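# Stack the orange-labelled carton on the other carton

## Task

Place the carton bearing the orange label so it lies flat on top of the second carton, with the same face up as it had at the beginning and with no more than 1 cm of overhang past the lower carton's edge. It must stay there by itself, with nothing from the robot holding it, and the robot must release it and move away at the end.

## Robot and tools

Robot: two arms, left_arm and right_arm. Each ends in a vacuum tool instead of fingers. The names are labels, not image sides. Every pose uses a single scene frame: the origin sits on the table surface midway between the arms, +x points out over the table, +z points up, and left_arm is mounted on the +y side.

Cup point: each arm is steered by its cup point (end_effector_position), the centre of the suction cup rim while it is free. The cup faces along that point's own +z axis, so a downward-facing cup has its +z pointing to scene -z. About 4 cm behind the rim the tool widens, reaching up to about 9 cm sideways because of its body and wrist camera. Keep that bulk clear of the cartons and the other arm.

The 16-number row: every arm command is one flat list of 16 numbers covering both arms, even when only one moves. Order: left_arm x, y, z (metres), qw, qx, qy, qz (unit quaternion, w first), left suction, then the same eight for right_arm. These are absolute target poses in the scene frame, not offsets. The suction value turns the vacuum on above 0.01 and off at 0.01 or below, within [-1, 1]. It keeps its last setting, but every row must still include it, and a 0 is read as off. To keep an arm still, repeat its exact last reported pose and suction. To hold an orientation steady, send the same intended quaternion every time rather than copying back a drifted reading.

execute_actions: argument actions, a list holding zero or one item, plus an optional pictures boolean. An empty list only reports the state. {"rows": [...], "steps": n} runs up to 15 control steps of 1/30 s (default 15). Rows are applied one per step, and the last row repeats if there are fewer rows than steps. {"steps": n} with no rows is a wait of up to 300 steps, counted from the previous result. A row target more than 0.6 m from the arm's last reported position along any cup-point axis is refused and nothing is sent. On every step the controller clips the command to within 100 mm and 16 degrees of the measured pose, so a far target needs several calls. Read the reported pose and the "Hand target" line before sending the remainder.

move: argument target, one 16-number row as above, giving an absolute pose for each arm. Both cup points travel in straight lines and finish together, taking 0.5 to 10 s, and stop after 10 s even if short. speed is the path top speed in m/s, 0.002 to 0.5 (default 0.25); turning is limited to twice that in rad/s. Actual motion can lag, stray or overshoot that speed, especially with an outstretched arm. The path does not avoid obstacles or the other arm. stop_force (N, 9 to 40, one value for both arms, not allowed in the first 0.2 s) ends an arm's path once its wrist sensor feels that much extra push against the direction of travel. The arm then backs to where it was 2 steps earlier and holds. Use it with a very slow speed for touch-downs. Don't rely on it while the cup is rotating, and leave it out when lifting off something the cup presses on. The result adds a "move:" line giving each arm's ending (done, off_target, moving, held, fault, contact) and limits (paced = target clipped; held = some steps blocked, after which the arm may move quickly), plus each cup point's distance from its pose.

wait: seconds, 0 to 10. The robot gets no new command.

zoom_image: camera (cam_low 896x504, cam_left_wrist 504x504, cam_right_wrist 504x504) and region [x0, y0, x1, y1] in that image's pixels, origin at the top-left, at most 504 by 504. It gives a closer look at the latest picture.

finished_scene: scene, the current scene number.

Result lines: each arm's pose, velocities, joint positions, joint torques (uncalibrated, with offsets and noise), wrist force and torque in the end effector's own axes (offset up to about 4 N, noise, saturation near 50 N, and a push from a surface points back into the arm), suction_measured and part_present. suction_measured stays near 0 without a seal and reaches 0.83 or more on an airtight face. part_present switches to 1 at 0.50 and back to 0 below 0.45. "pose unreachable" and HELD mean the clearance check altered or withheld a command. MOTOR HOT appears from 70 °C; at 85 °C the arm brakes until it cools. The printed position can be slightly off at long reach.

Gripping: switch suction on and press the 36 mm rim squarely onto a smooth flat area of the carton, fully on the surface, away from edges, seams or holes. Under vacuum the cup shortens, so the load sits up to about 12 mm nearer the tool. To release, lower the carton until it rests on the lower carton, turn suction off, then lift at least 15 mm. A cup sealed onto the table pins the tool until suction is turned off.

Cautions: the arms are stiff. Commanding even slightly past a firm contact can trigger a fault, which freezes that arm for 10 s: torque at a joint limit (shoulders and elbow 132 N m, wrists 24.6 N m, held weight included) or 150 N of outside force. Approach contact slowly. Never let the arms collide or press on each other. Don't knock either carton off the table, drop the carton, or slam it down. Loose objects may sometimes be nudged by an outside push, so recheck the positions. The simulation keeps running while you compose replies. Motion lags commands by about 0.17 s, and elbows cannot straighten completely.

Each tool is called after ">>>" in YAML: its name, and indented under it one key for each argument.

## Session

>>> execute_actions:
  actions: []

Scene clock: 0.00 s of 5500.00 s.
left_arm: end_effector_position=(+0.4452, +0.5304, +0.4094) suction_measured=0.01 part_present=0 end_effector_quat_wxyz=(-0.000, -0.047, +0.999, -0.000) end_effector_velocity=(-0.000, -0.000, -0.000) end_effector_angular_velocity=(-0.001, +0.001, -0.000) | right_arm: end_effector_position=(+0.4623, -0.4269, +0.4099) suction_measured=0.00 part_present=0 end_effector_quat_wxyz=(+0.001, +0.083, +0.997, -0.000) end_effector_velocity=(+0.000, -0.000, +0.000) end_effector_angular_velocity=(-0.000, -0.000, -0.002)
Joint positions: left_arm=[-0.314 -1.747  1.518 -1.342 -1.572  1.253] | right_arm=[ 3.458 -1.396 -1.516 -1.798  1.569  1.887]
Joint velocities: left_arm=[-0.     0.    -0.     0.001 -0.001 -0.   ] | right_arm=[-0.    -0.     0.001 -0.    -0.     0.001]
Joint torques (N m, as the arm reports them, + toward a larger angle): no reading
Motor temperatures (°C, as the motors report them): left_arm=[28 24 27 33 39 31] | right_arm=[24 25 25 34 35 31]
Wrist force (N, on the end effector, along its own x y z axes, offset not removed): no reading
Wrist torque (N m, same axes, about the end effector's origin, offset not removed): no reading
Hand target (left_arm): +0.445, +0.530, +0.409; -0.000, -0.047, +0.999, -0.000
Hand target (right_arm): +0.462, -0.427, +0.410; +0.001, +0.083, +0.997, -0.000

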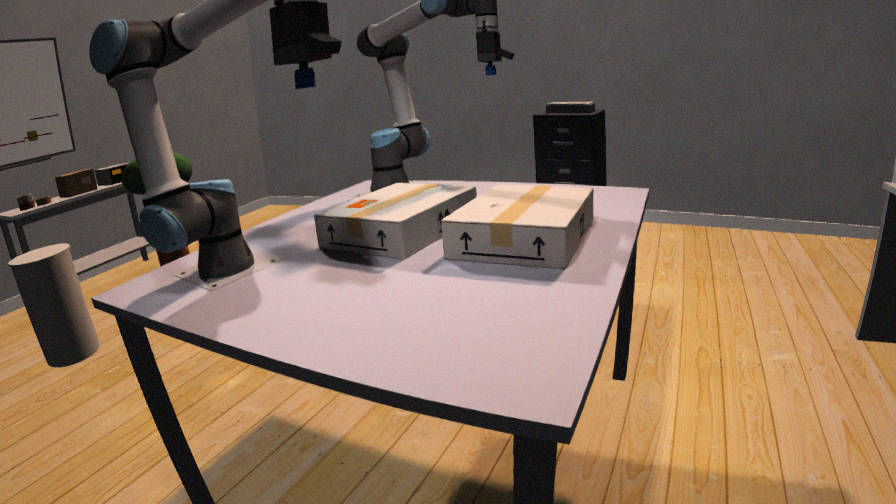

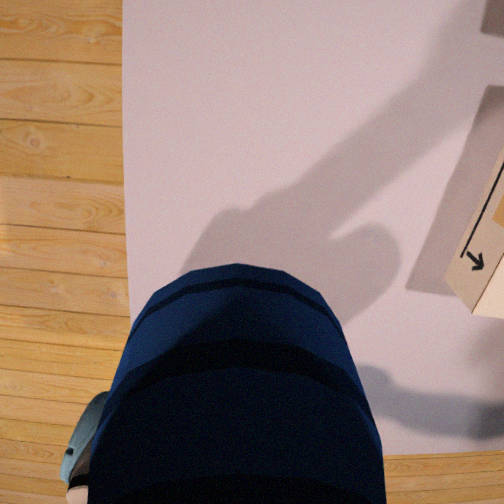

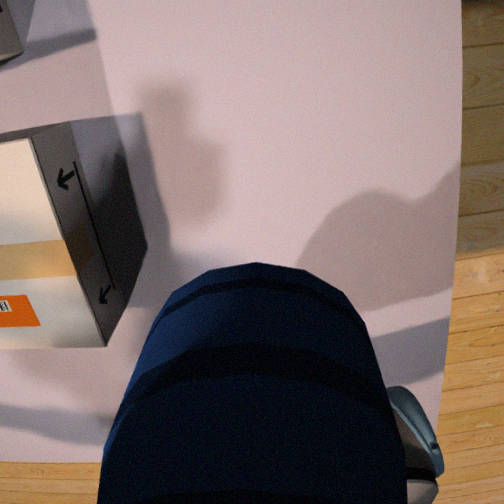

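>>> move:
  target: [0.35,0.3,0.4,0,-0.7071,0.7071,0,0, 0.35,-0.3,0.4,0,0.7071,0.7071,0,0]
  speed: 0.4

>>> move:
  target: [0.69,0.3,0.4,0,-0.7071,0.7071,0,0, 0.69,-0.3,0.4,0,0.7071,0.7071,0,0]
  speed: 0.4

Scene clock: 3.97 s of 5500.00 s.
left_arm: end_effector_position=(+0.3505, +0.3003, +0.3999) suction_measured=0.01 part_present=0 end_effector_quat_wxyz=(-0.000, -0.707, +0.707, +0.000) end_effector_velocity=(-0.001, -0.001, -0.000) end_effector_angular_velocity=(+0.002, -0.001, +0.004) | right_arm: end_effector_position=(+0.3501, -0.2998, +0.4000) suction_measured=0.00 part_present=0 end_effector_quat_wxyz=(-0.000, +0.707, +0.707, +0.001) end_effector_velocity=(+0.000, +0.001, -0.001) end_effector_angular_velocity=(-0.003, +0.001, -0.004)
Joint positions: left_arm=[-0.968 -1.863  1.628 -1.336 -1.571 -0.877] | right_arm=[ 3.919 -1.114 -1.726 -1.872  1.572  3.753]
Joint velocities: left_arm=[-0.005  0.     0.     0.     0.002 -0.009] | right_arm=[ 0.003 -0.001 -0.001 -0.    -0.002  0.008]
Joint torques (N m, as the arm reports them, + toward a larger angle): left_arm=[ -8.14  -3.02 -35.82  -0.28   2.44  -2.23] | right_arm=[ 7.04 19.29 17.65  1.11 -1.41  0.96]
Motor temperatures (°C, as the motors report them): left_arm=[28 24 27 33 39 31] | right_arm=[24 25 25 34 35 31]
Wrist force (N, on the end effector, along its own x y z axes, offset not removed): left_arm=[-0.8 -0.3 2.0] | right_arm=[-0.7 1.4 -3.8]
Wrist torque (N m, same axes, about the end effector's origin, offset not removed): left_arm=[-0.20 -0.08 -0.17] | right_arm=[0.13 -0.06 -0.04]
Hand target (left_arm): +0.350, +0.300, +0.400; +0.000, +0.707, -0.707, -0.000
Hand target (right_arm): +0.350, -0.300, +0.400; -0.000, +0.707, +0.707, +0.001
Off the commanded pose (left_arm): 0.001 m, 0 deg.
Off the commanded pose (right_arm): 0.000 m, 0 deg.
move: done

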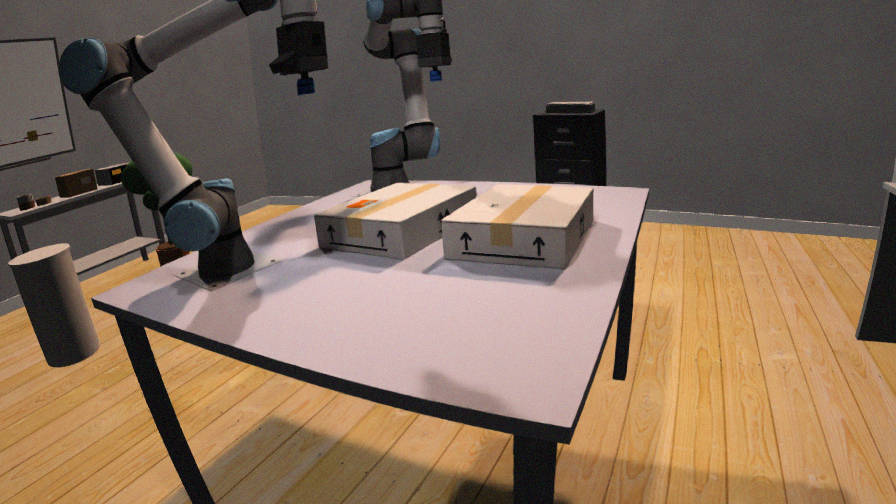

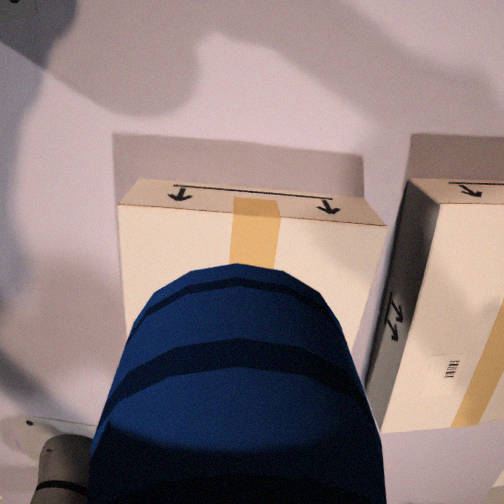

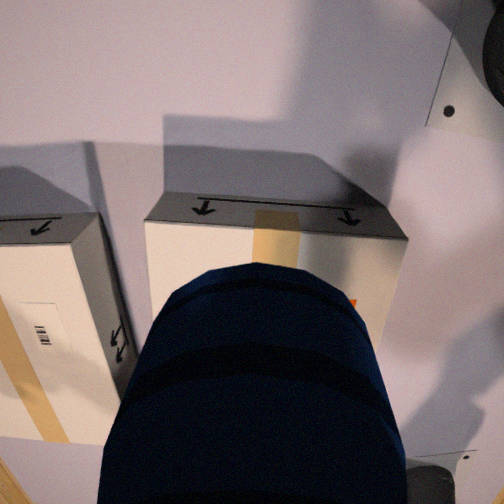

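Scene clock: 5.47 s of 5500.00 s.
left_arm: end_effector_position=(+0.6898, +0.3003, +0.4003) suction_measured=0.01 part_present=0 end_effector_quat_wxyz=(+0.000, -0.707, +0.707, -0.000) end_effector_velocity=(+0.001, -0.001, +0.001) end_effector_angular_velocity=(+0.000, +0.005, -0.000) | right_arm: end_effector_position=(+0.6899, -0.3002, +0.4001) suction_measured=0.00 part_present=0 end_effector_quat_wxyz=(+0.000, +0.707, +0.707, -0.000) end_effector_velocity=(+0.002, +0.000, +0.001) end_effector_angular_velocity=(-0.000, +0.001, +0.002)
Joint positions: left_arm=[-0.56  -1.038  0.695 -1.228 -1.571 -0.469] | right_arm=[ 3.599 -1.962 -0.907 -1.843  1.57   3.432]
Joint velocities: left_arm=[ 0.001  0.011 -0.022  0.015 -0.002  0.001] | right_arm=[-0.    -0.007  0.012 -0.006  0.    -0.002]
Joint torques (N m, as the arm reports them, + toward a larger angle): left_arm=[ 11.17 -35.73 -34.61  -0.26  -1.93   2.15] | right_arm=[-7.23 28.71 32.71  1.33  1.66 -1.2 ]
Motor temperatures (°C, as the motors report them): left_arm=[28 24 27 33 39 31] | right_arm=[24 25 25 34 35 31]
Wrist force (N, on the end effector, along its own x y z axes, offset not removed): left_arm=[1.0 -0.6 3.0] | right_arm=[-1.5 -0.5 -2.2]
Wrist torque (N m, same axes, about the end effector's origin, offset not removed): left_arm=[-0.30 -0.21 -0.11] | right_arm=[-0.26 0.28 -0.14]
Hand target (left_arm): +0.690, +0.300, +0.400; -0.000, +0.707, -0.707, +0.000
Hand target (right_arm): +0.690, -0.300, +0.400; +0.000, +0.707, +0.707, -0.000
Off the commanded pose (left_arm): 0.001 m, 0 deg.
Off the commanded pose (right_arm): 0.000 m, 0 deg.
move: done

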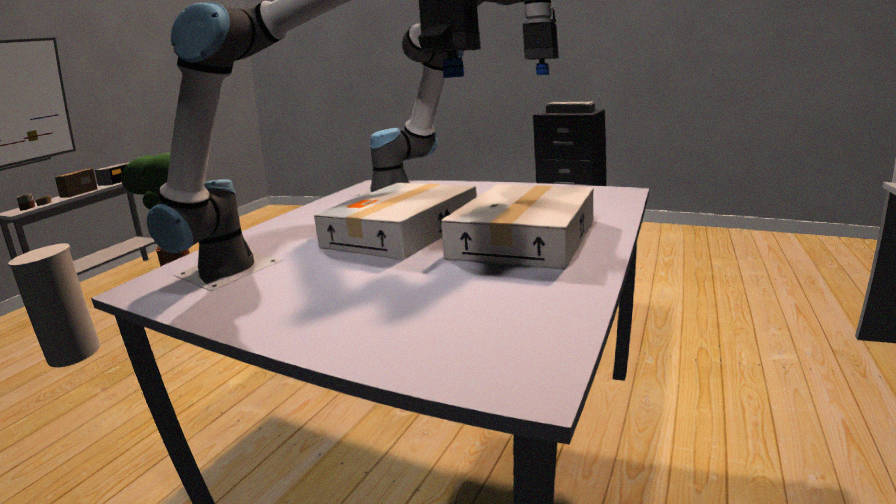

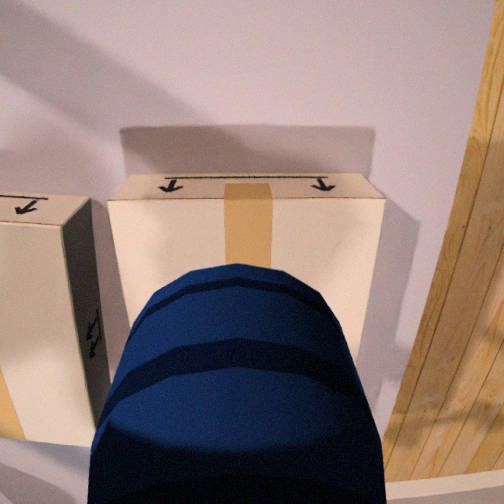

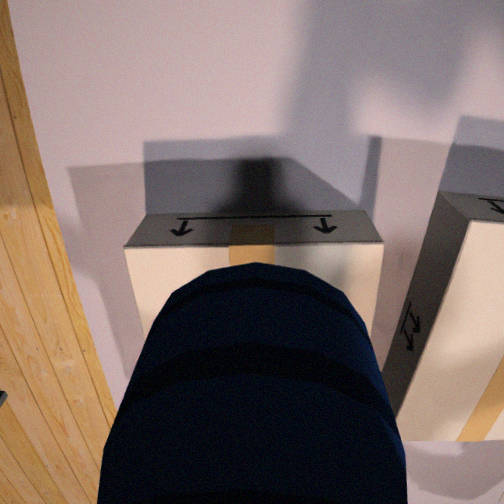

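>>> move:
  target: [0.275,0.125,0.108,0,-0.7071,0.7071,0,0, 0.415,-0.115,0.108,0,0.7071,0.7071,0,0]
  speed: 0.4

>>> move:
  target: [0.275,0.125,0.07,0,-0.7071,0.7071,0,0, 0.415,-0.115,0.07,0,0.7071,0.7071,0,0]
  speed: 0.008
  stop_force: 9

Scene clock: 10.53 s of 5500.00 s.
left_arm: end_effector_position=(+0.2757, +0.1245, +0.1077) suction_measured=0.01 part_present=0 end_effector_quat_wxyz=(-0.000, -0.707, +0.707, +0.000) end_effector_velocity=(-0.001, -0.001, -0.001) end_effector_angular_velocity=(-0.001, -0.000, +0.001) | right_arm: end_effector_position=(+0.4155, -0.1143, +0.1080) suction_measured=0.00 part_present=0 end_effector_quat_wxyz=(-0.001, +0.707, +0.707, +0.001) end_effector_velocity=(-0.000, +0.001, -0.000) end_effector_angular_velocity=(+0.000, -0.001, -0.000)
Joint positions: left_arm=[-1.352 -1.565  2.157 -2.163 -1.571 -1.261] | right_arm=[ 4.18  -1.575 -2.159 -0.977  1.572  4.013]
Joint velocities: left_arm=[-0.003  0.001  0.002 -0.003  0.    -0.003] | right_arm=[ 0.002 -0.    -0.001  0.002 -0.001  0.002]
Joint torques (N m, as the arm reports them, + toward a larger angle): left_arm=[ -8.29 -11.59  -6.67  -4.61   2.42  -2.24] | right_arm=[ 7.25  6.86 14.71  4.31 -1.36  1.22]
Motor temperatures (°C, as the motors report them): left_arm=[28 24 27 33 39 31] | right_arm=[24 25 25 34 35 31]
Wrist force (N, on the end effector, along its own x y z axes, offset not removed): left_arm=[0.3 -2.2 1.1] | right_arm=[0.3 1.3 -2.6]
Wrist torque (N m, same axes, about the end effector's origin, offset not removed): left_arm=[-0.56 -0.23 -0.18] | right_arm=[0.15 -0.13 -0.11]
Hand target (left_arm): +0.276, +0.124, +0.108; -0.000, +0.707, -0.707, -0.000
Hand target (right_arm): +0.415, -0.114, +0.108; -0.001, +0.707, +0.707, +0.001
Off the commanded pose (left_arm): 0.001 m, 0 deg.
Off the commanded pose (right_arm): 0.001 m, 0 deg.
After step 90, 0.10 s passed at rest.
move: done

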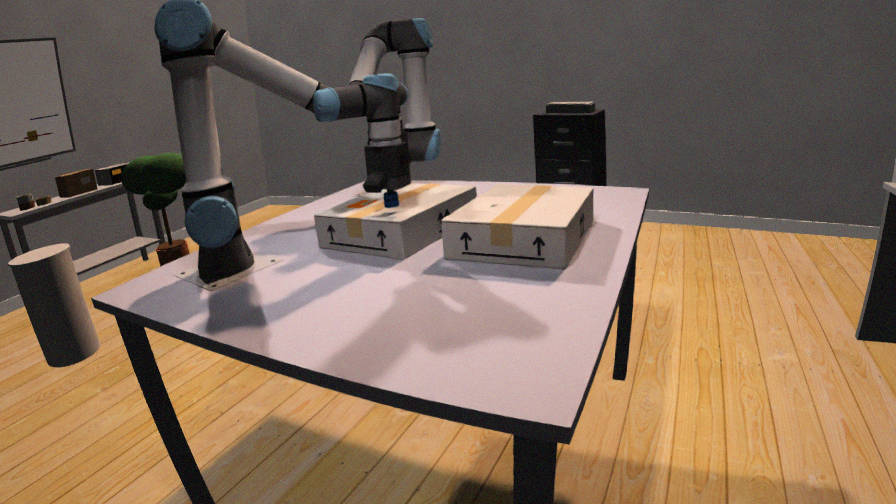

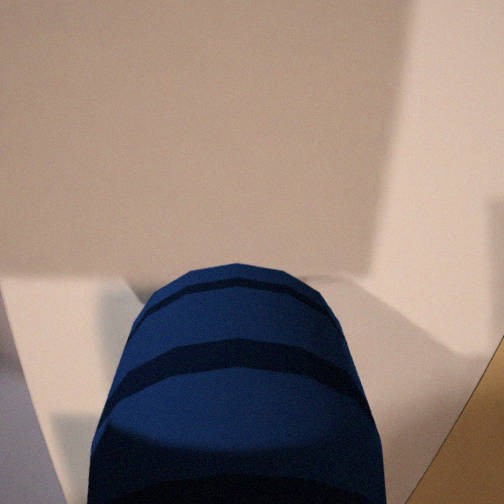

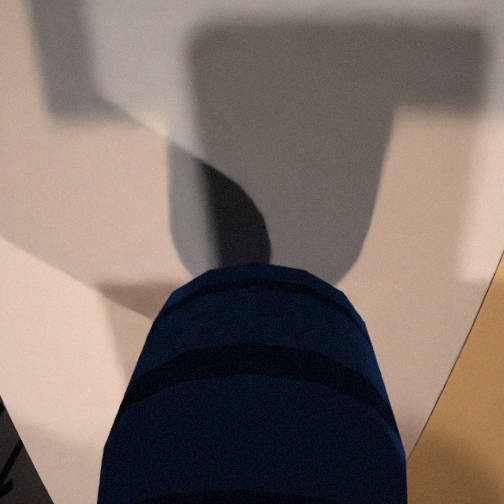

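Scene clock: 13.80 s of 5500.00 s.
left_arm: end_effector_position=(+0.2753, +0.1248, +0.0861) suction_measured=0.01 part_present=0 end_effector_quat_wxyz=(+0.000, -0.707, +0.707, +0.000) end_effector_velocity=(-0.000, -0.001, +0.001) end_effector_angular_velocity=(-0.001, +0.000, -0.001) | right_arm: end_effector_position=(+0.4151, -0.1148, +0.0845) suction_measured=0.00 part_present=0 end_effector_quat_wxyz=(-0.000, +0.707, +0.707, -0.000) end_effector_velocity=(+0.001, +0.000, +0.004) end_effector_angular_velocity=(+0.002, -0.003, -0.002)
Joint positions: left_arm=[-1.353 -1.53   2.19  -2.23  -1.571 -1.262] | right_arm=[ 4.18  -1.614 -2.193 -0.906  1.571  4.014]
Joint velocities: left_arm=[-0.001 -0.001 -0.002  0.001 -0.001 -0.   ] | right_arm=[-0.001  0.005  0.005 -0.006 -0.001  0.001]
Joint torques (N m, as the arm reports them, + toward a larger angle): left_arm=[ -4.42 -22.55 -27.28   0.8    2.19  -1.75] | right_arm=[ 6.3  33.64 23.98  0.13 -0.97  1.21]
Motor temperatures (°C, as the motors report them): left_arm=[28 24 27 33 39 31] | right_arm=[24 25 25 34 35 31]
Wrist force (N, on the end effector, along its own x y z axes, offset not removed): left_arm=[1.0 -2.2 -7.5] | right_arm=[-0.2 0.7 -12.8]
Wrist torque (N m, same axes, about the end effector's origin, offset not removed): left_arm=[-0.50 -0.27 -0.11] | right_arm=[0.01 0.02 -0.18]
Hand target (left_arm): +0.275, +0.125, +0.086; +0.000, +0.707, -0.707, -0.000
Hand target (right_arm): +0.415, -0.115, +0.085; -0.000, +0.707, +0.707, +0.000
Off the commanded pose (left_arm): 0.016 m, 0 deg.
Off the commanded pose (right_arm): 0.014 m, 0 deg.
move: contact (left_arm, right_arm)

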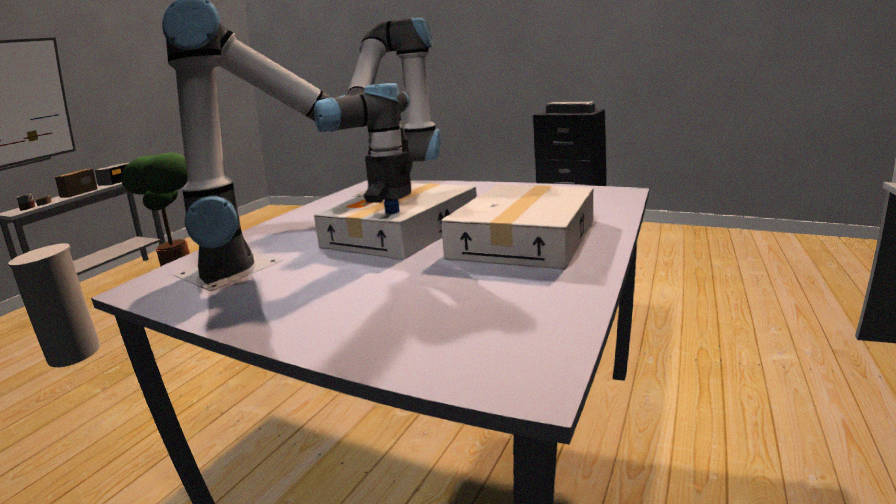

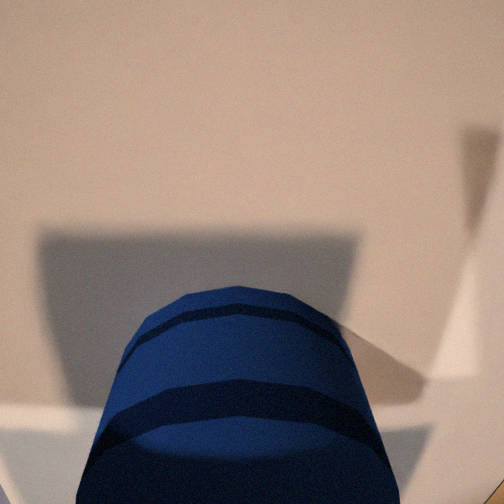

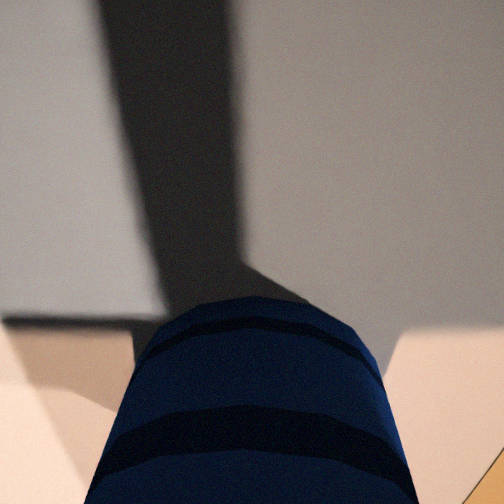

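>>> execute_actions:
  actions:
    - {"rows":[[0.2753,0.1248,0.0855,0,-0.7071,0.7071,0,1, 0.4151,-0.1148,0.0855,0,0.7071,0.7071,0,1]],"steps":15}
  pictures: false

>>> move:
  target: [0.2753,0.1248,0.2,0,-0.7071,0.7071,0,1, 0.4151,-0.1148,0.2,0,0.7071,0.7071,0,1]
  speed: 0.15

>>> move:
  target: [0.6171,0.1344,0.2,0,-0.7331,0.6801,0,1, 0.7746,-0.0944,0.2,0,0.6801,0.7331,0,1]
  speed: 0.18

>>> move:
  target: [0.6171,0.1344,0.178,0,-0.7331,0.6801,0,1, 0.7746,-0.0944,0.178,0,0.6801,0.7331,0,1]
  speed: 0.03

>>> zoom_image:
  camera: "cam_low"
  region: [400, 120, 620, 290]

Scene clock: 18.90 s of 5500.00 s.
left_arm: end_effector_position=(+0.2753, +0.1248, +0.0855) suction_measured=0.95 part_present=1 end_effector_quat_wxyz=(-0.000, -0.707, +0.707, -0.000) end_effector_velocity=(+0.000, -0.000, +0.000) end_effector_angular_velocity=(-0.000, -0.001, -0.000) | right_arm: end_effector_position=(+0.4151, -0.1148, +0.0855) suction_measured=0.91 part_present=1 end_effector_quat_wxyz=(+0.000, +0.707, +0.707, -0.000) end_effector_velocity=(+0.000, -0.000, +0.000) end_effector_angular_velocity=(+0.000, -0.000, +0.001)
Joint positions: left_arm=[-1.353 -1.529  2.191 -2.233 -1.571 -1.262] | right_arm=[ 4.18  -1.612 -2.192 -0.909  1.571  4.014]
Joint velocities: left_arm=[-0.     0.    -0.    -0.     0.001 -0.   ] | right_arm=[-0.     0.     0.    -0.    -0.    -0.001]
Joint torques (N m, as the arm reports them, + toward a larger angle): left_arm=[ -1.45 -17.63 -11.65  -5.65   2.36   0.31] | right_arm=[ 7.36 44.04 34.83  2.83 -0.84  1.33]
Motor temperatures (°C, as the motors report them): left_arm=[28 24 27 33 39 31] | right_arm=[24 25 25 34 35 31]
Wrist force (N, on the end effector, along its own x y z axes, offset not removed): left_arm=[-1.5 -1.6 13.5] | right_arm=[-1.4 1.3 11.1]
Wrist torque (N m, same axes, about the end effector's origin, offset not removed): left_arm=[-0.49 -0.03 -0.16] | right_arm=[0.07 0.13 0.02]
Hand target (left_arm): +0.275, +0.125, +0.085; +0.000, +0.707, -0.707, -0.000
Hand target (right_arm): +0.415, -0.115, +0.086; -0.000, +0.707, +0.707, +0.000
Off the commanded pose (left_arm): 0.000 m, 0 deg.
Off the commanded pose (right_arm): 0.000 m, 0 deg.
Steps of this call (steps 1 to 90: nothing new was sent; then 1.60 s passed at rest; steps 91 to 105: all 15 steps of this action). Readings (end_effector_position | what the end effector reports):
91: left_arm (+0.2753, +0.1247, +0.0861) | right_arm (+0.4152, -0.1147, +0.0849) | left_arm suction_measured=0.18 part_present=0 | right_arm suction_measured=0.10 part_present=0
92: left_arm (+0.2753, +0.1247, +0.0861) | right_arm (+0.4151, -0.1148, +0.0850) | left_arm suction_measured=0.39 part_present=0 | right_arm suction_measured=0.34 part_present=0
94: left_arm (+0.2753, +0.1247, +0.0858) | right_arm (+0.4150, -0.1149, +0.0851) | left_arm suction_measured=0.62 part_present=1 | right_arm suction_measured=0.61 part_present=1
98: left_arm (+0.2753, +0.1248, +0.0856) | right_arm (+0.4151, -0.1149, +0.0854) | left_arm suction_measured=0.86 part_present=1 | right_arm suction_measured=0.83 part_present=1
105: the state above

Scene clock: 20.33 s of 5500.00 s.
left_arm: end_effector_position=(+0.2753, +0.1250, +0.1999) suction_measured=0.95 part_present=1 end_effector_quat_wxyz=(+0.000, -0.707, +0.707, -0.000) end_effector_velocity=(-0.000, -0.000, +0.001) end_effector_angular_velocity=(+0.001, -0.001, +0.001) | right_arm: end_effector_position=(+0.4150, -0.1150, +0.2000) suction_measured=0.93 part_present=1 end_effector_quat_wxyz=(-0.000, +0.707, +0.707, -0.000) end_effector_velocity=(-0.000, +0.001, +0.002) end_effector_angular_velocity=(-0.000, -0.000, +0.001)
Joint positions: left_arm=[-1.353 -1.677  2.    -1.894 -1.571 -1.262] | right_arm=[ 4.18  -1.464 -2.001 -1.248  1.571  4.014]
Joint velocities: left_arm=[-0.001 -0.001 -0.003  0.004  0.001 -0.001] | right_arm=[ 0.001  0.001  0.004 -0.004 -0.    -0.   ]
Joint torques (N m, as the arm reports them, + toward a larger angle): left_arm=[ -8.69 -27.17 -42.63  -1.55   2.17  -2.3 ] | right_arm=[ 7.79 40.59 40.1   2.94  1.19  1.33]
Motor temperatures (°C, as the motors report them): left_arm=[28 24 27 33 39 31] | right_arm=[24 25 25 34 35 31]
Wrist force (N, on the end effector, along its own x y z axes, offset not removed): left_arm=[-0.8 -0.3 14.4] | right_arm=[-2.2 1.4 13.6]
Wrist torque (N m, same axes, about the end effector's origin, offset not removed): left_arm=[-0.42 -0.15 -0.19] | right_arm=[0.01 0.05 -0.10]
Hand target (left_arm): +0.275, +0.125, +0.200; +0.000, +0.707, -0.707, +0.000
Hand target (right_arm): +0.415, -0.115, +0.200; -0.000, +0.707, +0.707, +0.000
Off the commanded pose (left_arm): 0.000 m, 0 deg.
Off the commanded pose (right_arm): 0.000 m, 0 deg.
move: done

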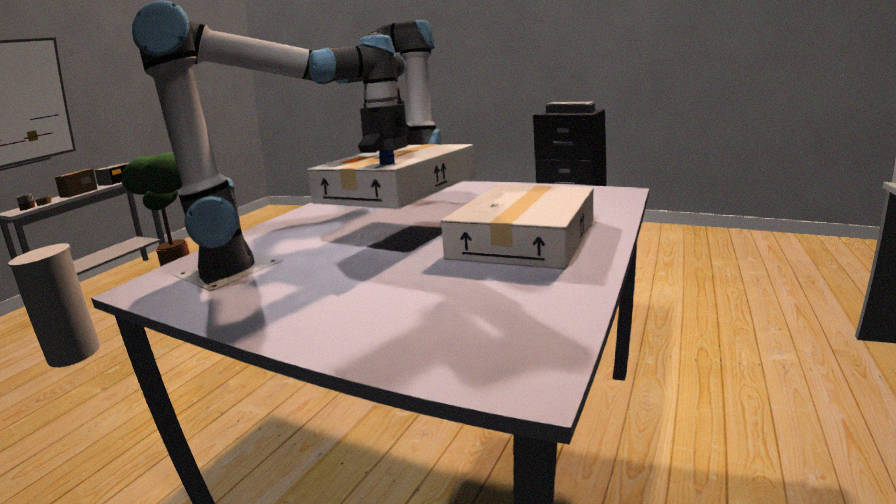

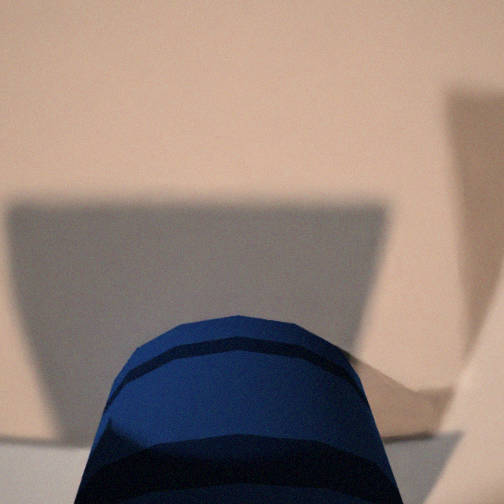

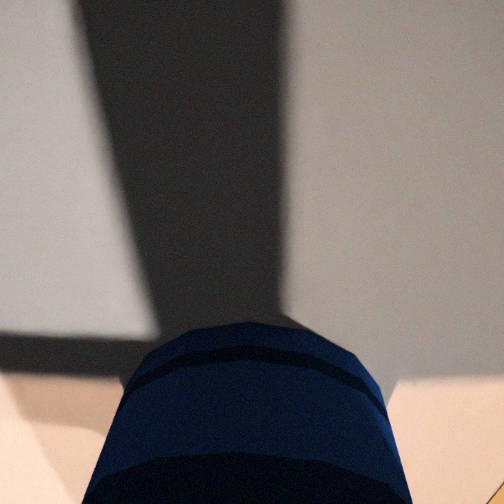

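Scene clock: 22.83 s of 5500.00 s.
left_arm: end_effector_position=(+0.6169, +0.1348, +0.2003) suction_measured=0.95 part_present=1 end_effector_quat_wxyz=(+0.000, +0.733, -0.680, +0.000) end_effector_velocity=(-0.000, -0.002, -0.000) end_effector_angular_velocity=(-0.001, +0.002, -0.002) | right_arm: end_effector_position=(+0.7745, -0.0949, +0.2001) suction_measured=0.93 part_present=1 end_effector_quat_wxyz=(+0.000, +0.680, +0.733, -0.000) end_effector_velocity=(+0.001, +0.001, -0.001) end_effector_angular_velocity=(-0.001, +0.003, +0.002)
Joint positions: left_arm=[-0.82  -1.083  1.281 -1.769 -1.571 -0.805] | right_arm=[ 3.82  -2.283 -0.918 -1.511  1.57   3.579]
Joint velocities: left_arm=[-0.001  0.003 -0.004  0.003 -0.002  0.001] | right_arm=[ 0.001 -0.007  0.01  -0.007  0.    -0.001]
Joint torques (N m, as the arm reports them, + toward a larger angle): left_arm=[  8.95 -42.59 -42.87  -2.94  -2.79   2.02] | right_arm=[-0.26 53.85 41.22  2.68  3.59 -1.12]
Motor temperatures (°C, as the motors report them): left_arm=[28 24 27 33 39 31] | right_arm=[24 25 25 34 35 31]
Wrist force (N, on the end effector, along its own x y z axes, offset not removed): left_arm=[-6.8 1.5 13.1] | right_arm=[-9.9 5.8 11.8]
Wrist torque (N m, same axes, about the end effector's origin, offset not removed): left_arm=[-0.44 -0.02 -0.19] | right_arm=[0.29 0.54 -0.20]
Hand target (left_arm): +0.617, +0.135, +0.200; +0.000, +0.733, -0.680, +0.000
Hand target (right_arm): +0.775, -0.095, +0.200; +0.000, +0.680, +0.733, -0.000
Off the commanded pose (left_arm): 0.001 m, 0 deg.
Off the commanded pose (right_arm): 0.001 m, 0 deg.
move: done

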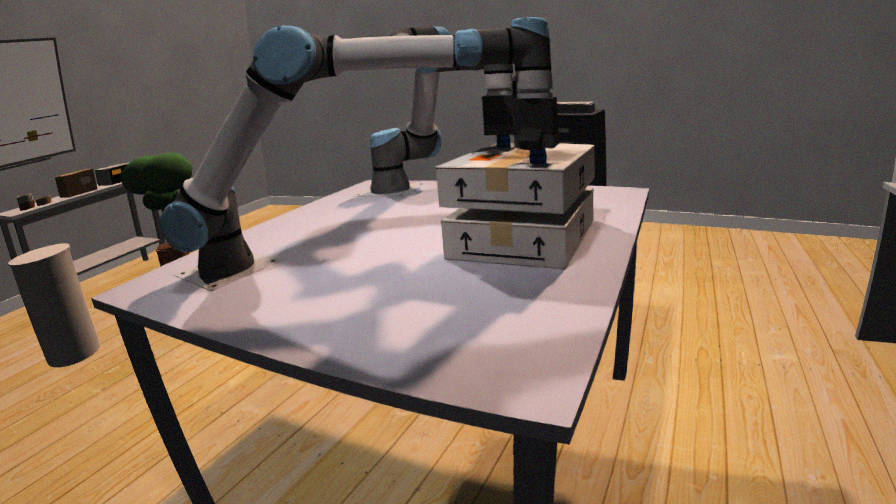

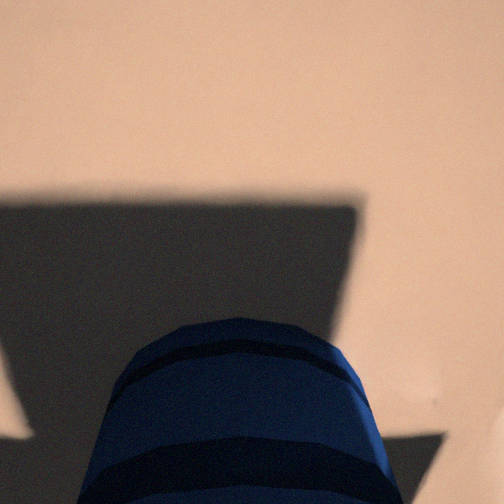

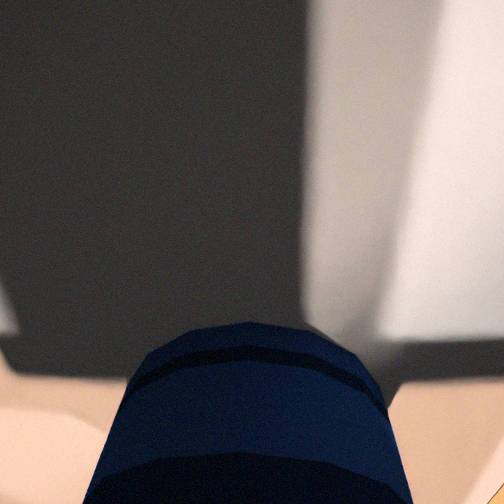

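Scene clock: 23.87 s of 5500.00 s.
left_arm: end_effector_position=(+0.6171, +0.1344, +0.1781) suction_measured=0.95 part_present=1 end_effector_quat_wxyz=(+0.000, +0.733, -0.680, -0.000) end_effector_velocity=(+0.000, -0.000, -0.001) end_effector_angular_velocity=(-0.001, -0.001, +0.000) | right_arm: end_effector_position=(+0.7746, -0.0944, +0.1781) suction_measured=0.93 part_present=1 end_effector_quat_wxyz=(+0.000, +0.680, +0.733, -0.000) end_effector_velocity=(-0.000, +0.000, -0.002) end_effector_angular_velocity=(-0.000, +0.001, +0.001)
Joint positions: left_arm=[-0.821 -1.07   1.319 -1.82  -1.571 -0.805] | right_arm=[ 3.821 -2.29  -0.963 -1.459  1.571  3.579]
Joint velocities: left_arm=[ 0.     0.001  0.001 -0.003 -0.    -0.   ] | right_arm=[ 0.    -0.001 -0.003  0.003  0.    -0.001]
Joint torques (N m, as the arm reports them, + toward a larger angle): left_arm=[-11.64 -42.37 -19.71  -8.48   0.35  -2.47] | right_arm=[16.53 53.56 26.69  5.87  4.34  1.14]
Motor temperatures (°C, as the motors report them): left_arm=[28 24 27 33 39 31] | right_arm=[24 25 25 34 35 31]
Wrist force (N, on the end effector, along its own x y z axes, offset not removed): left_arm=[-10.5 4.9 12.6] | right_arm=[-10.7 6.7 11.6]
Wrist torque (N m, same axes, about the end effector's origin, offset not removed): left_arm=[-0.26 0.15 -0.08] | right_arm=[0.16 0.27 -0.07]
Hand target (left_arm): +0.617, +0.134, +0.178; -0.000, +0.733, -0.680, -0.000
Hand target (right_arm): +0.775, -0.094, +0.178; -0.000, +0.680, +0.733, -0.000
Off the commanded pose (left_arm): 0.000 m, 0 deg.
Off the commanded pose (right_arm): 0.000 m, 0 deg.
move: done

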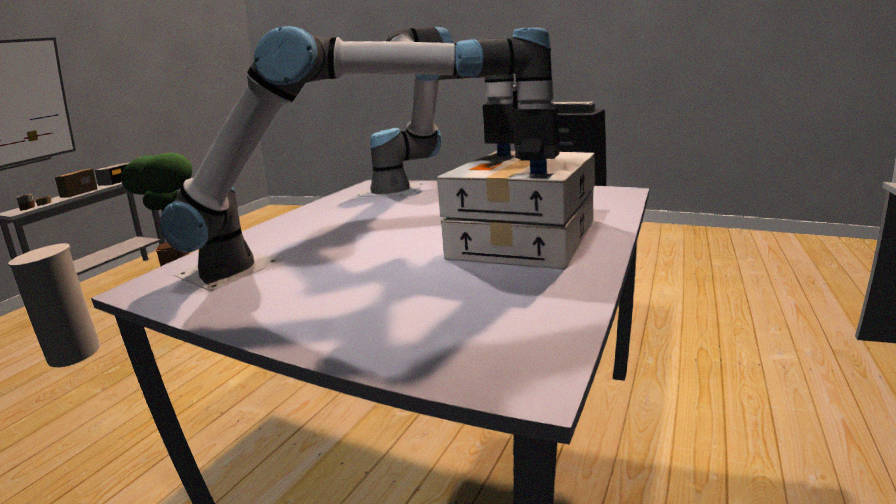

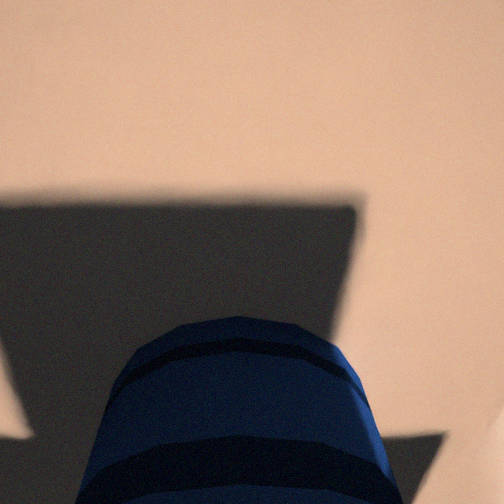

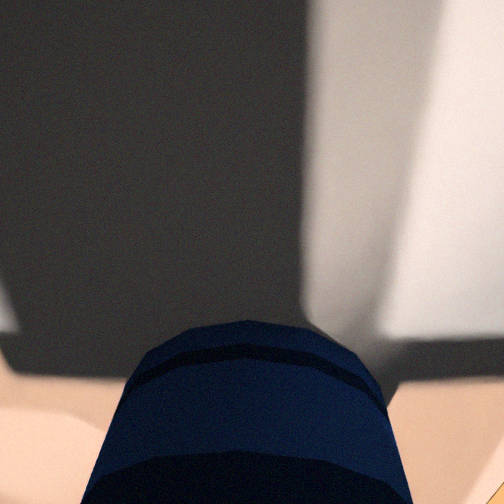

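Region (400, 120, 620, 290) of cam_low's 896x504 image, scaled by 2.291, with more detail than that image has; it fills the top 389 rows of this view, and the rest is white.

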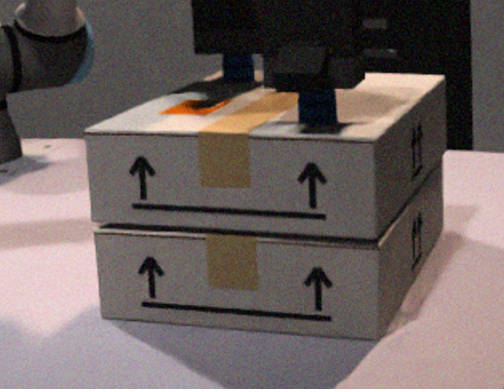

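>>> move:
  target: [0.6191,0.1344,0.173,0,-0.7331,0.6801,0,1, 0.7766,-0.0944,0.173,0,0.6801,0.7331,0,1]
  speed: 0.006

>>> execute_actions:
  actions:
    - {"rows":[[0.6191,0.1344,0.173,0,-0.7331,0.6801,0,0, 0.7766,-0.0944,0.173,0,0.6801,0.7331,0,0]],"steps":10}
  pictures: false

>>> move:
  target: [0.69,0.3,0.43,0,-0.7071,0.7071,0,0, 0.69,-0.3,0.43,0,0.7071,0.7071,0,0]
  speed: 0.3

Scene clock: 26.43 s of 5500.00 s.
left_arm: end_effector_position=(+0.6191, +0.1344, +0.1730) suction_measured=0.95 part_present=1 end_effector_quat_wxyz=(-0.000, +0.733, -0.680, +0.000) end_effector_velocity=(-0.001, -0.001, -0.001) end_effector_angular_velocity=(-0.001, +0.002, -0.001) | right_arm: end_effector_position=(+0.7766, -0.0944, +0.1731) suction_measured=0.93 part_present=1 end_effector_quat_wxyz=(-0.000, +0.680, +0.733, +0.000) end_effector_velocity=(-0.000, +0.001, -0.001) end_effector_angular_velocity=(-0.001, +0.001, -0.000)
Joint positions: left_arm=[-0.819 -1.063  1.321 -1.829 -1.571 -0.803] | right_arm=[ 3.819 -2.297 -0.964 -1.451  1.571  3.578]
Joint velocities: left_arm=[-0.001  0.001  0.001 -0.001 -0.002  0.   ] | right_arm=[ 0.001 -0.001 -0.001  0.001 -0.     0.001]
Joint torques (N m, as the arm reports them, + toward a larger angle): left_arm=[  6.66 -42.97 -19.26  -7.71   1.39   1.97] | right_arm=[ 0.64 52.99 25.37  5.61  1.57 -1.27]
Motor temperatures (°C, as the motors report them): left_arm=[28 24 27 33 39 31] | right_arm=[24 25 25 34 35 31]
Wrist force (N, on the end effector, along its own x y z axes, offset not removed): left_arm=[-9.2 2.8 15.5] | right_arm=[-9.0 4.0 9.6]
Wrist torque (N m, same axes, about the end effector's origin, offset not removed): left_arm=[-0.31 0.19 -0.02] | right_arm=[-0.14 0.34 -0.08]
Hand target (left_arm): +0.619, +0.134, +0.173; -0.000, +0.733, -0.680, +0.000
Hand target (right_arm): +0.777, -0.094, +0.173; +0.000, +0.680, +0.733, -0.000
Off the commanded pose (left_arm): 0.000 m, 0 deg.
Off the commanded pose (right_arm): 0.000 m, 0 deg.
move: done

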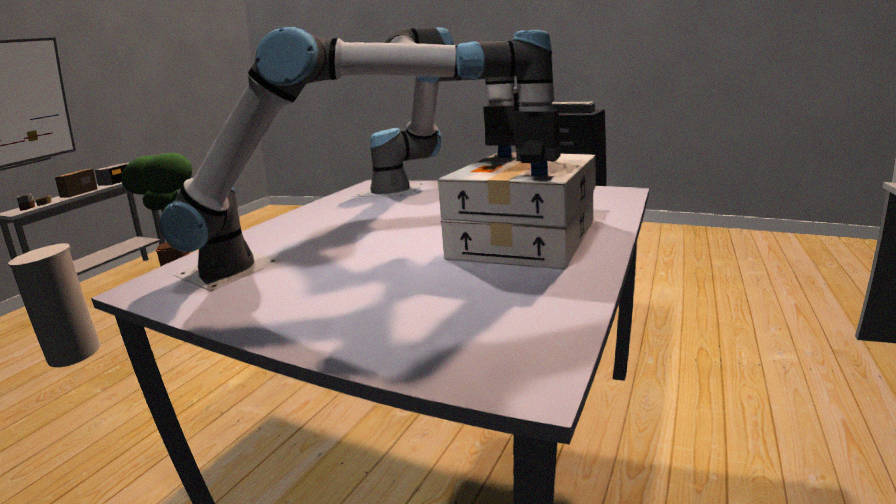

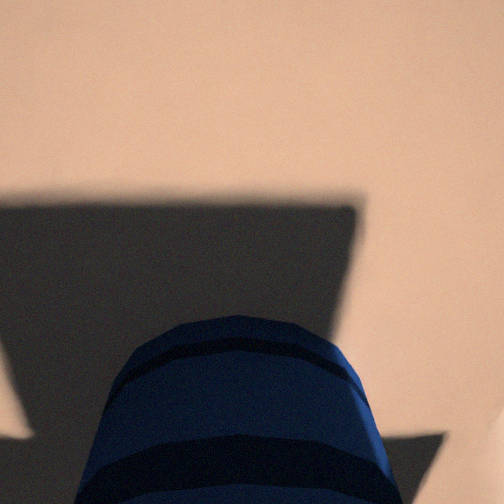

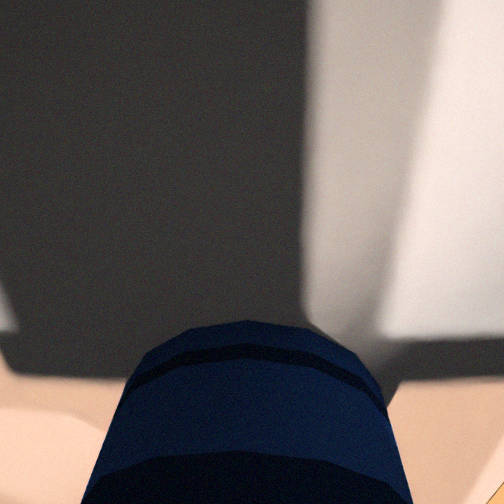

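Scene clock: 26.77 s of 5500.00 s.
left_arm: end_effector_position=(+0.6191, +0.1344, +0.1731) suction_measured=0.01 part_present=0 end_effector_quat_wxyz=(-0.000, +0.733, -0.680, +0.000) end_effector_velocity=(-0.000, -0.000, +0.000) end_effector_angular_velocity=(+0.001, +0.002, -0.000) | right_arm: end_effector_position=(+0.7766, -0.0944, +0.1731) suction_measured=0.00 part_present=0 end_effector_quat_wxyz=(+0.000, +0.680, +0.733, +0.000) end_effector_velocity=(+0.000, -0.001, -0.000) end_effector_angular_velocity=(-0.000, +0.001, -0.003)
Joint positions: left_arm=[-0.819 -1.063  1.321 -1.829 -1.571 -0.803] | right_arm=[ 3.819 -2.297 -0.964 -1.451  1.571  3.578]
Joint velocities: left_arm=[-0.    -0.    -0.001  0.002 -0.    -0.   ] | right_arm=[-0.001 -0.001  0.001 -0.002  0.001  0.002]
Joint torques (N m, as the arm reports them, + toward a larger angle): left_arm=[ 10.31 -31.24 -15.7    0.92   1.15   1.96] | right_arm=[-0.14 49.92 20.41 -0.37  0.24 -1.14]
Motor temperatures (°C, as the motors report them): left_arm=[28 24 27 33 39 31] | right_arm=[24 25 25 34 35 31]
Wrist force (N, on the end effector, along its own x y z axes, offset not removed): left_arm=[-1.3 -0.9 -14.7] | right_arm=[-0.9 0.6 -17.7]
Wrist torque (N m, same axes, about the end effector's origin, offset not removed): left_arm=[-0.46 -0.08 -0.15] | right_arm=[0.03 0.14 -0.03]
Hand target (left_arm): +0.619, +0.134, +0.173; -0.000, +0.733, -0.680, +0.000
Hand target (right_arm): +0.777, -0.094, +0.173; +0.000, +0.680, +0.733, +0.000
Off the commanded pose (left_arm): 0.000 m, 0 deg.
Off the commanded pose (right_arm): 0.000 m, 0 deg.
Steps of this call (steps 1 to 10: all 10 steps of this action). Readings (end_effector_position | what the end effector reports):
1: left_arm (+0.6191, +0.1344, +0.1730) | right_arm (+0.7766, -0.0944, +0.1731) | left_arm suction_measured=0.51 part_present=1 | right_arm suction_measured=0.69 part_present=1
2: left_arm (+0.6192, +0.1343, +0.1731) | right_arm (+0.7766, -0.0944, +0.1731) | left_arm suction_measured=0.05 part_present=0 | right_arm suction_measured=0.15 part_present=0
4: left_arm (+0.6192, +0.1343, +0.1731) | right_arm (+0.7767, -0.0943, +0.1731) | left_arm suction_measured=0.01 part_present=0 | right_arm suction_measured=0.00 part_present=0
8: left_arm (+0.6192, +0.1343, +0.1731) | right_arm (+0.7767, -0.0943, +0.1731) | left_arm suction_measured=0.01 part_present=0 | right_arm suction_measured=0.00 part_present=0
10: the state above

Scene clock: 28.70 s of 5500.00 s.
left_arm: end_effector_position=(+0.6894, +0.3002, +0.4299) suction_measured=0.01 part_present=0 end_effector_quat_wxyz=(+0.000, -0.707, +0.707, -0.000) end_effector_velocity=(+0.001, +0.000, +0.001) end_effector_angular_velocity=(+0.001, +0.003, +0.000) | right_arm: end_effector_position=(+0.6896, -0.3002, +0.4300) suction_measured=0.00 part_present=0 end_effector_quat_wxyz=(+0.000, +0.707, +0.707, -0.000) end_effector_velocity=(-0.000, -0.000, +0.001) end_effector_angular_velocity=(+0.000, +0.000, +0.002)
Joint positions: left_arm=[-0.56  -0.993  0.539 -1.118 -1.571 -0.47 ] | right_arm=[ 3.599 -1.991 -0.785 -1.936  1.57   3.432]
Joint velocities: left_arm=[ 0.001  0.011 -0.022  0.014 -0.001  0.001] | right_arm=[-0.    -0.001  0.004 -0.003  0.    -0.002]
Joint torques (N m, as the arm reports them, + toward a larger angle): left_arm=[ 11.01 -35.93 -34.11  -0.27  -2.12   2.06] | right_arm=[-5.95 27.58 30.34  1.2   1.4  -1.13]
Motor temperatures (°C, as the motors report them): left_arm=[28 24 27 33 39 31] | right_arm=[24 25 25 34 35 31]
Wrist force (N, on the end effector, along its own x y z axes, offset not removed): left_arm=[-2.0 -1.7 1.6] | right_arm=[0.6 2.1 -2.8]
Wrist torque (N m, same axes, about the end effector's origin, offset not removed): left_arm=[-0.36 0.14 -0.11] | right_arm=[0.29 -0.17 -0.04]
Hand target (left_arm): +0.689, +0.300, +0.430; -0.000, +0.707, -0.707, +0.000
Hand target (right_arm): +0.690, -0.300, +0.430; +0.000, +0.707, +0.707, -0.000
Off the commanded pose (left_arm): 0.001 m, 0 deg.
Off the commanded pose (right_arm): 0.000 m, 0 deg.
move: done

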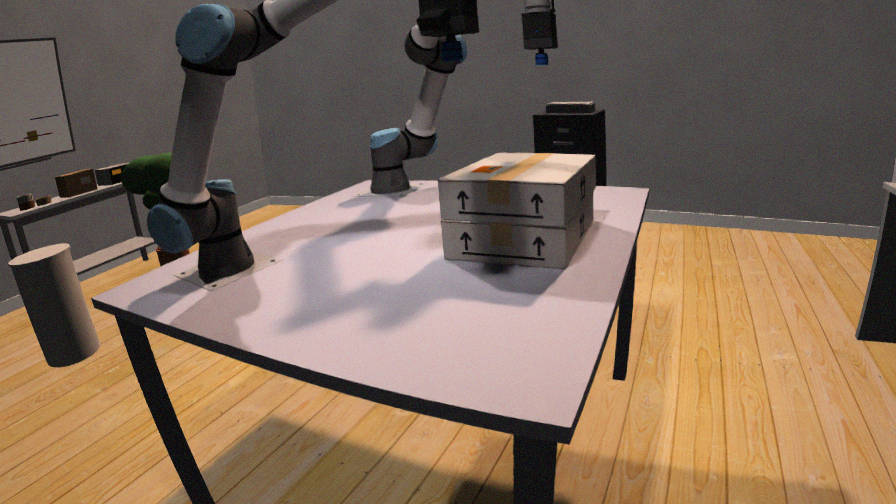

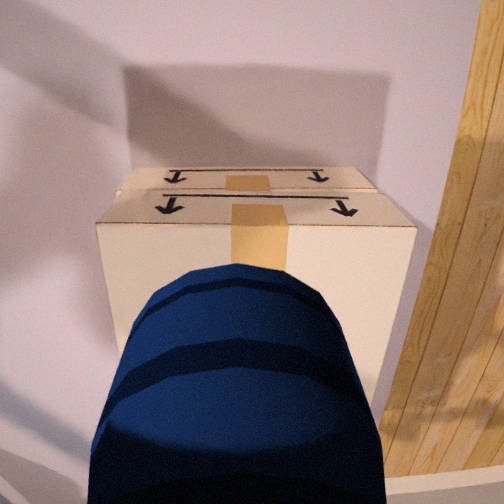

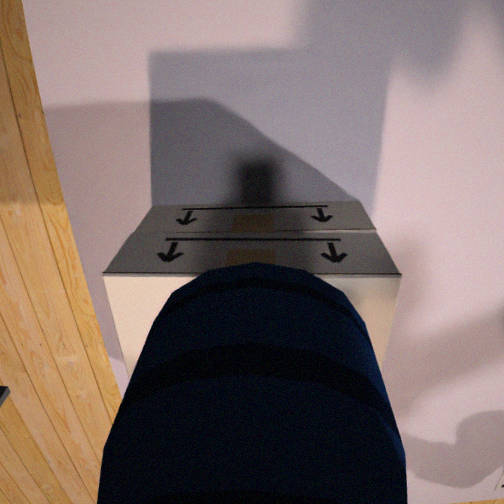

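>>> zoom_image:
  camera: "cam_left_wrist"
  region: [80, 150, 430, 250]

Region (80, 150, 430, 250) of cam_left_wrist's 504x504 image, scaled by 1.440, with more detail than that image has; it fills the top 144 rows of this view, and the rest is white.

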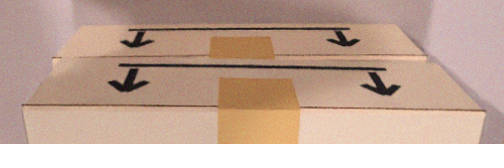

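>>> finished_scene:
  scene: 2

The scene is finished: the task was done.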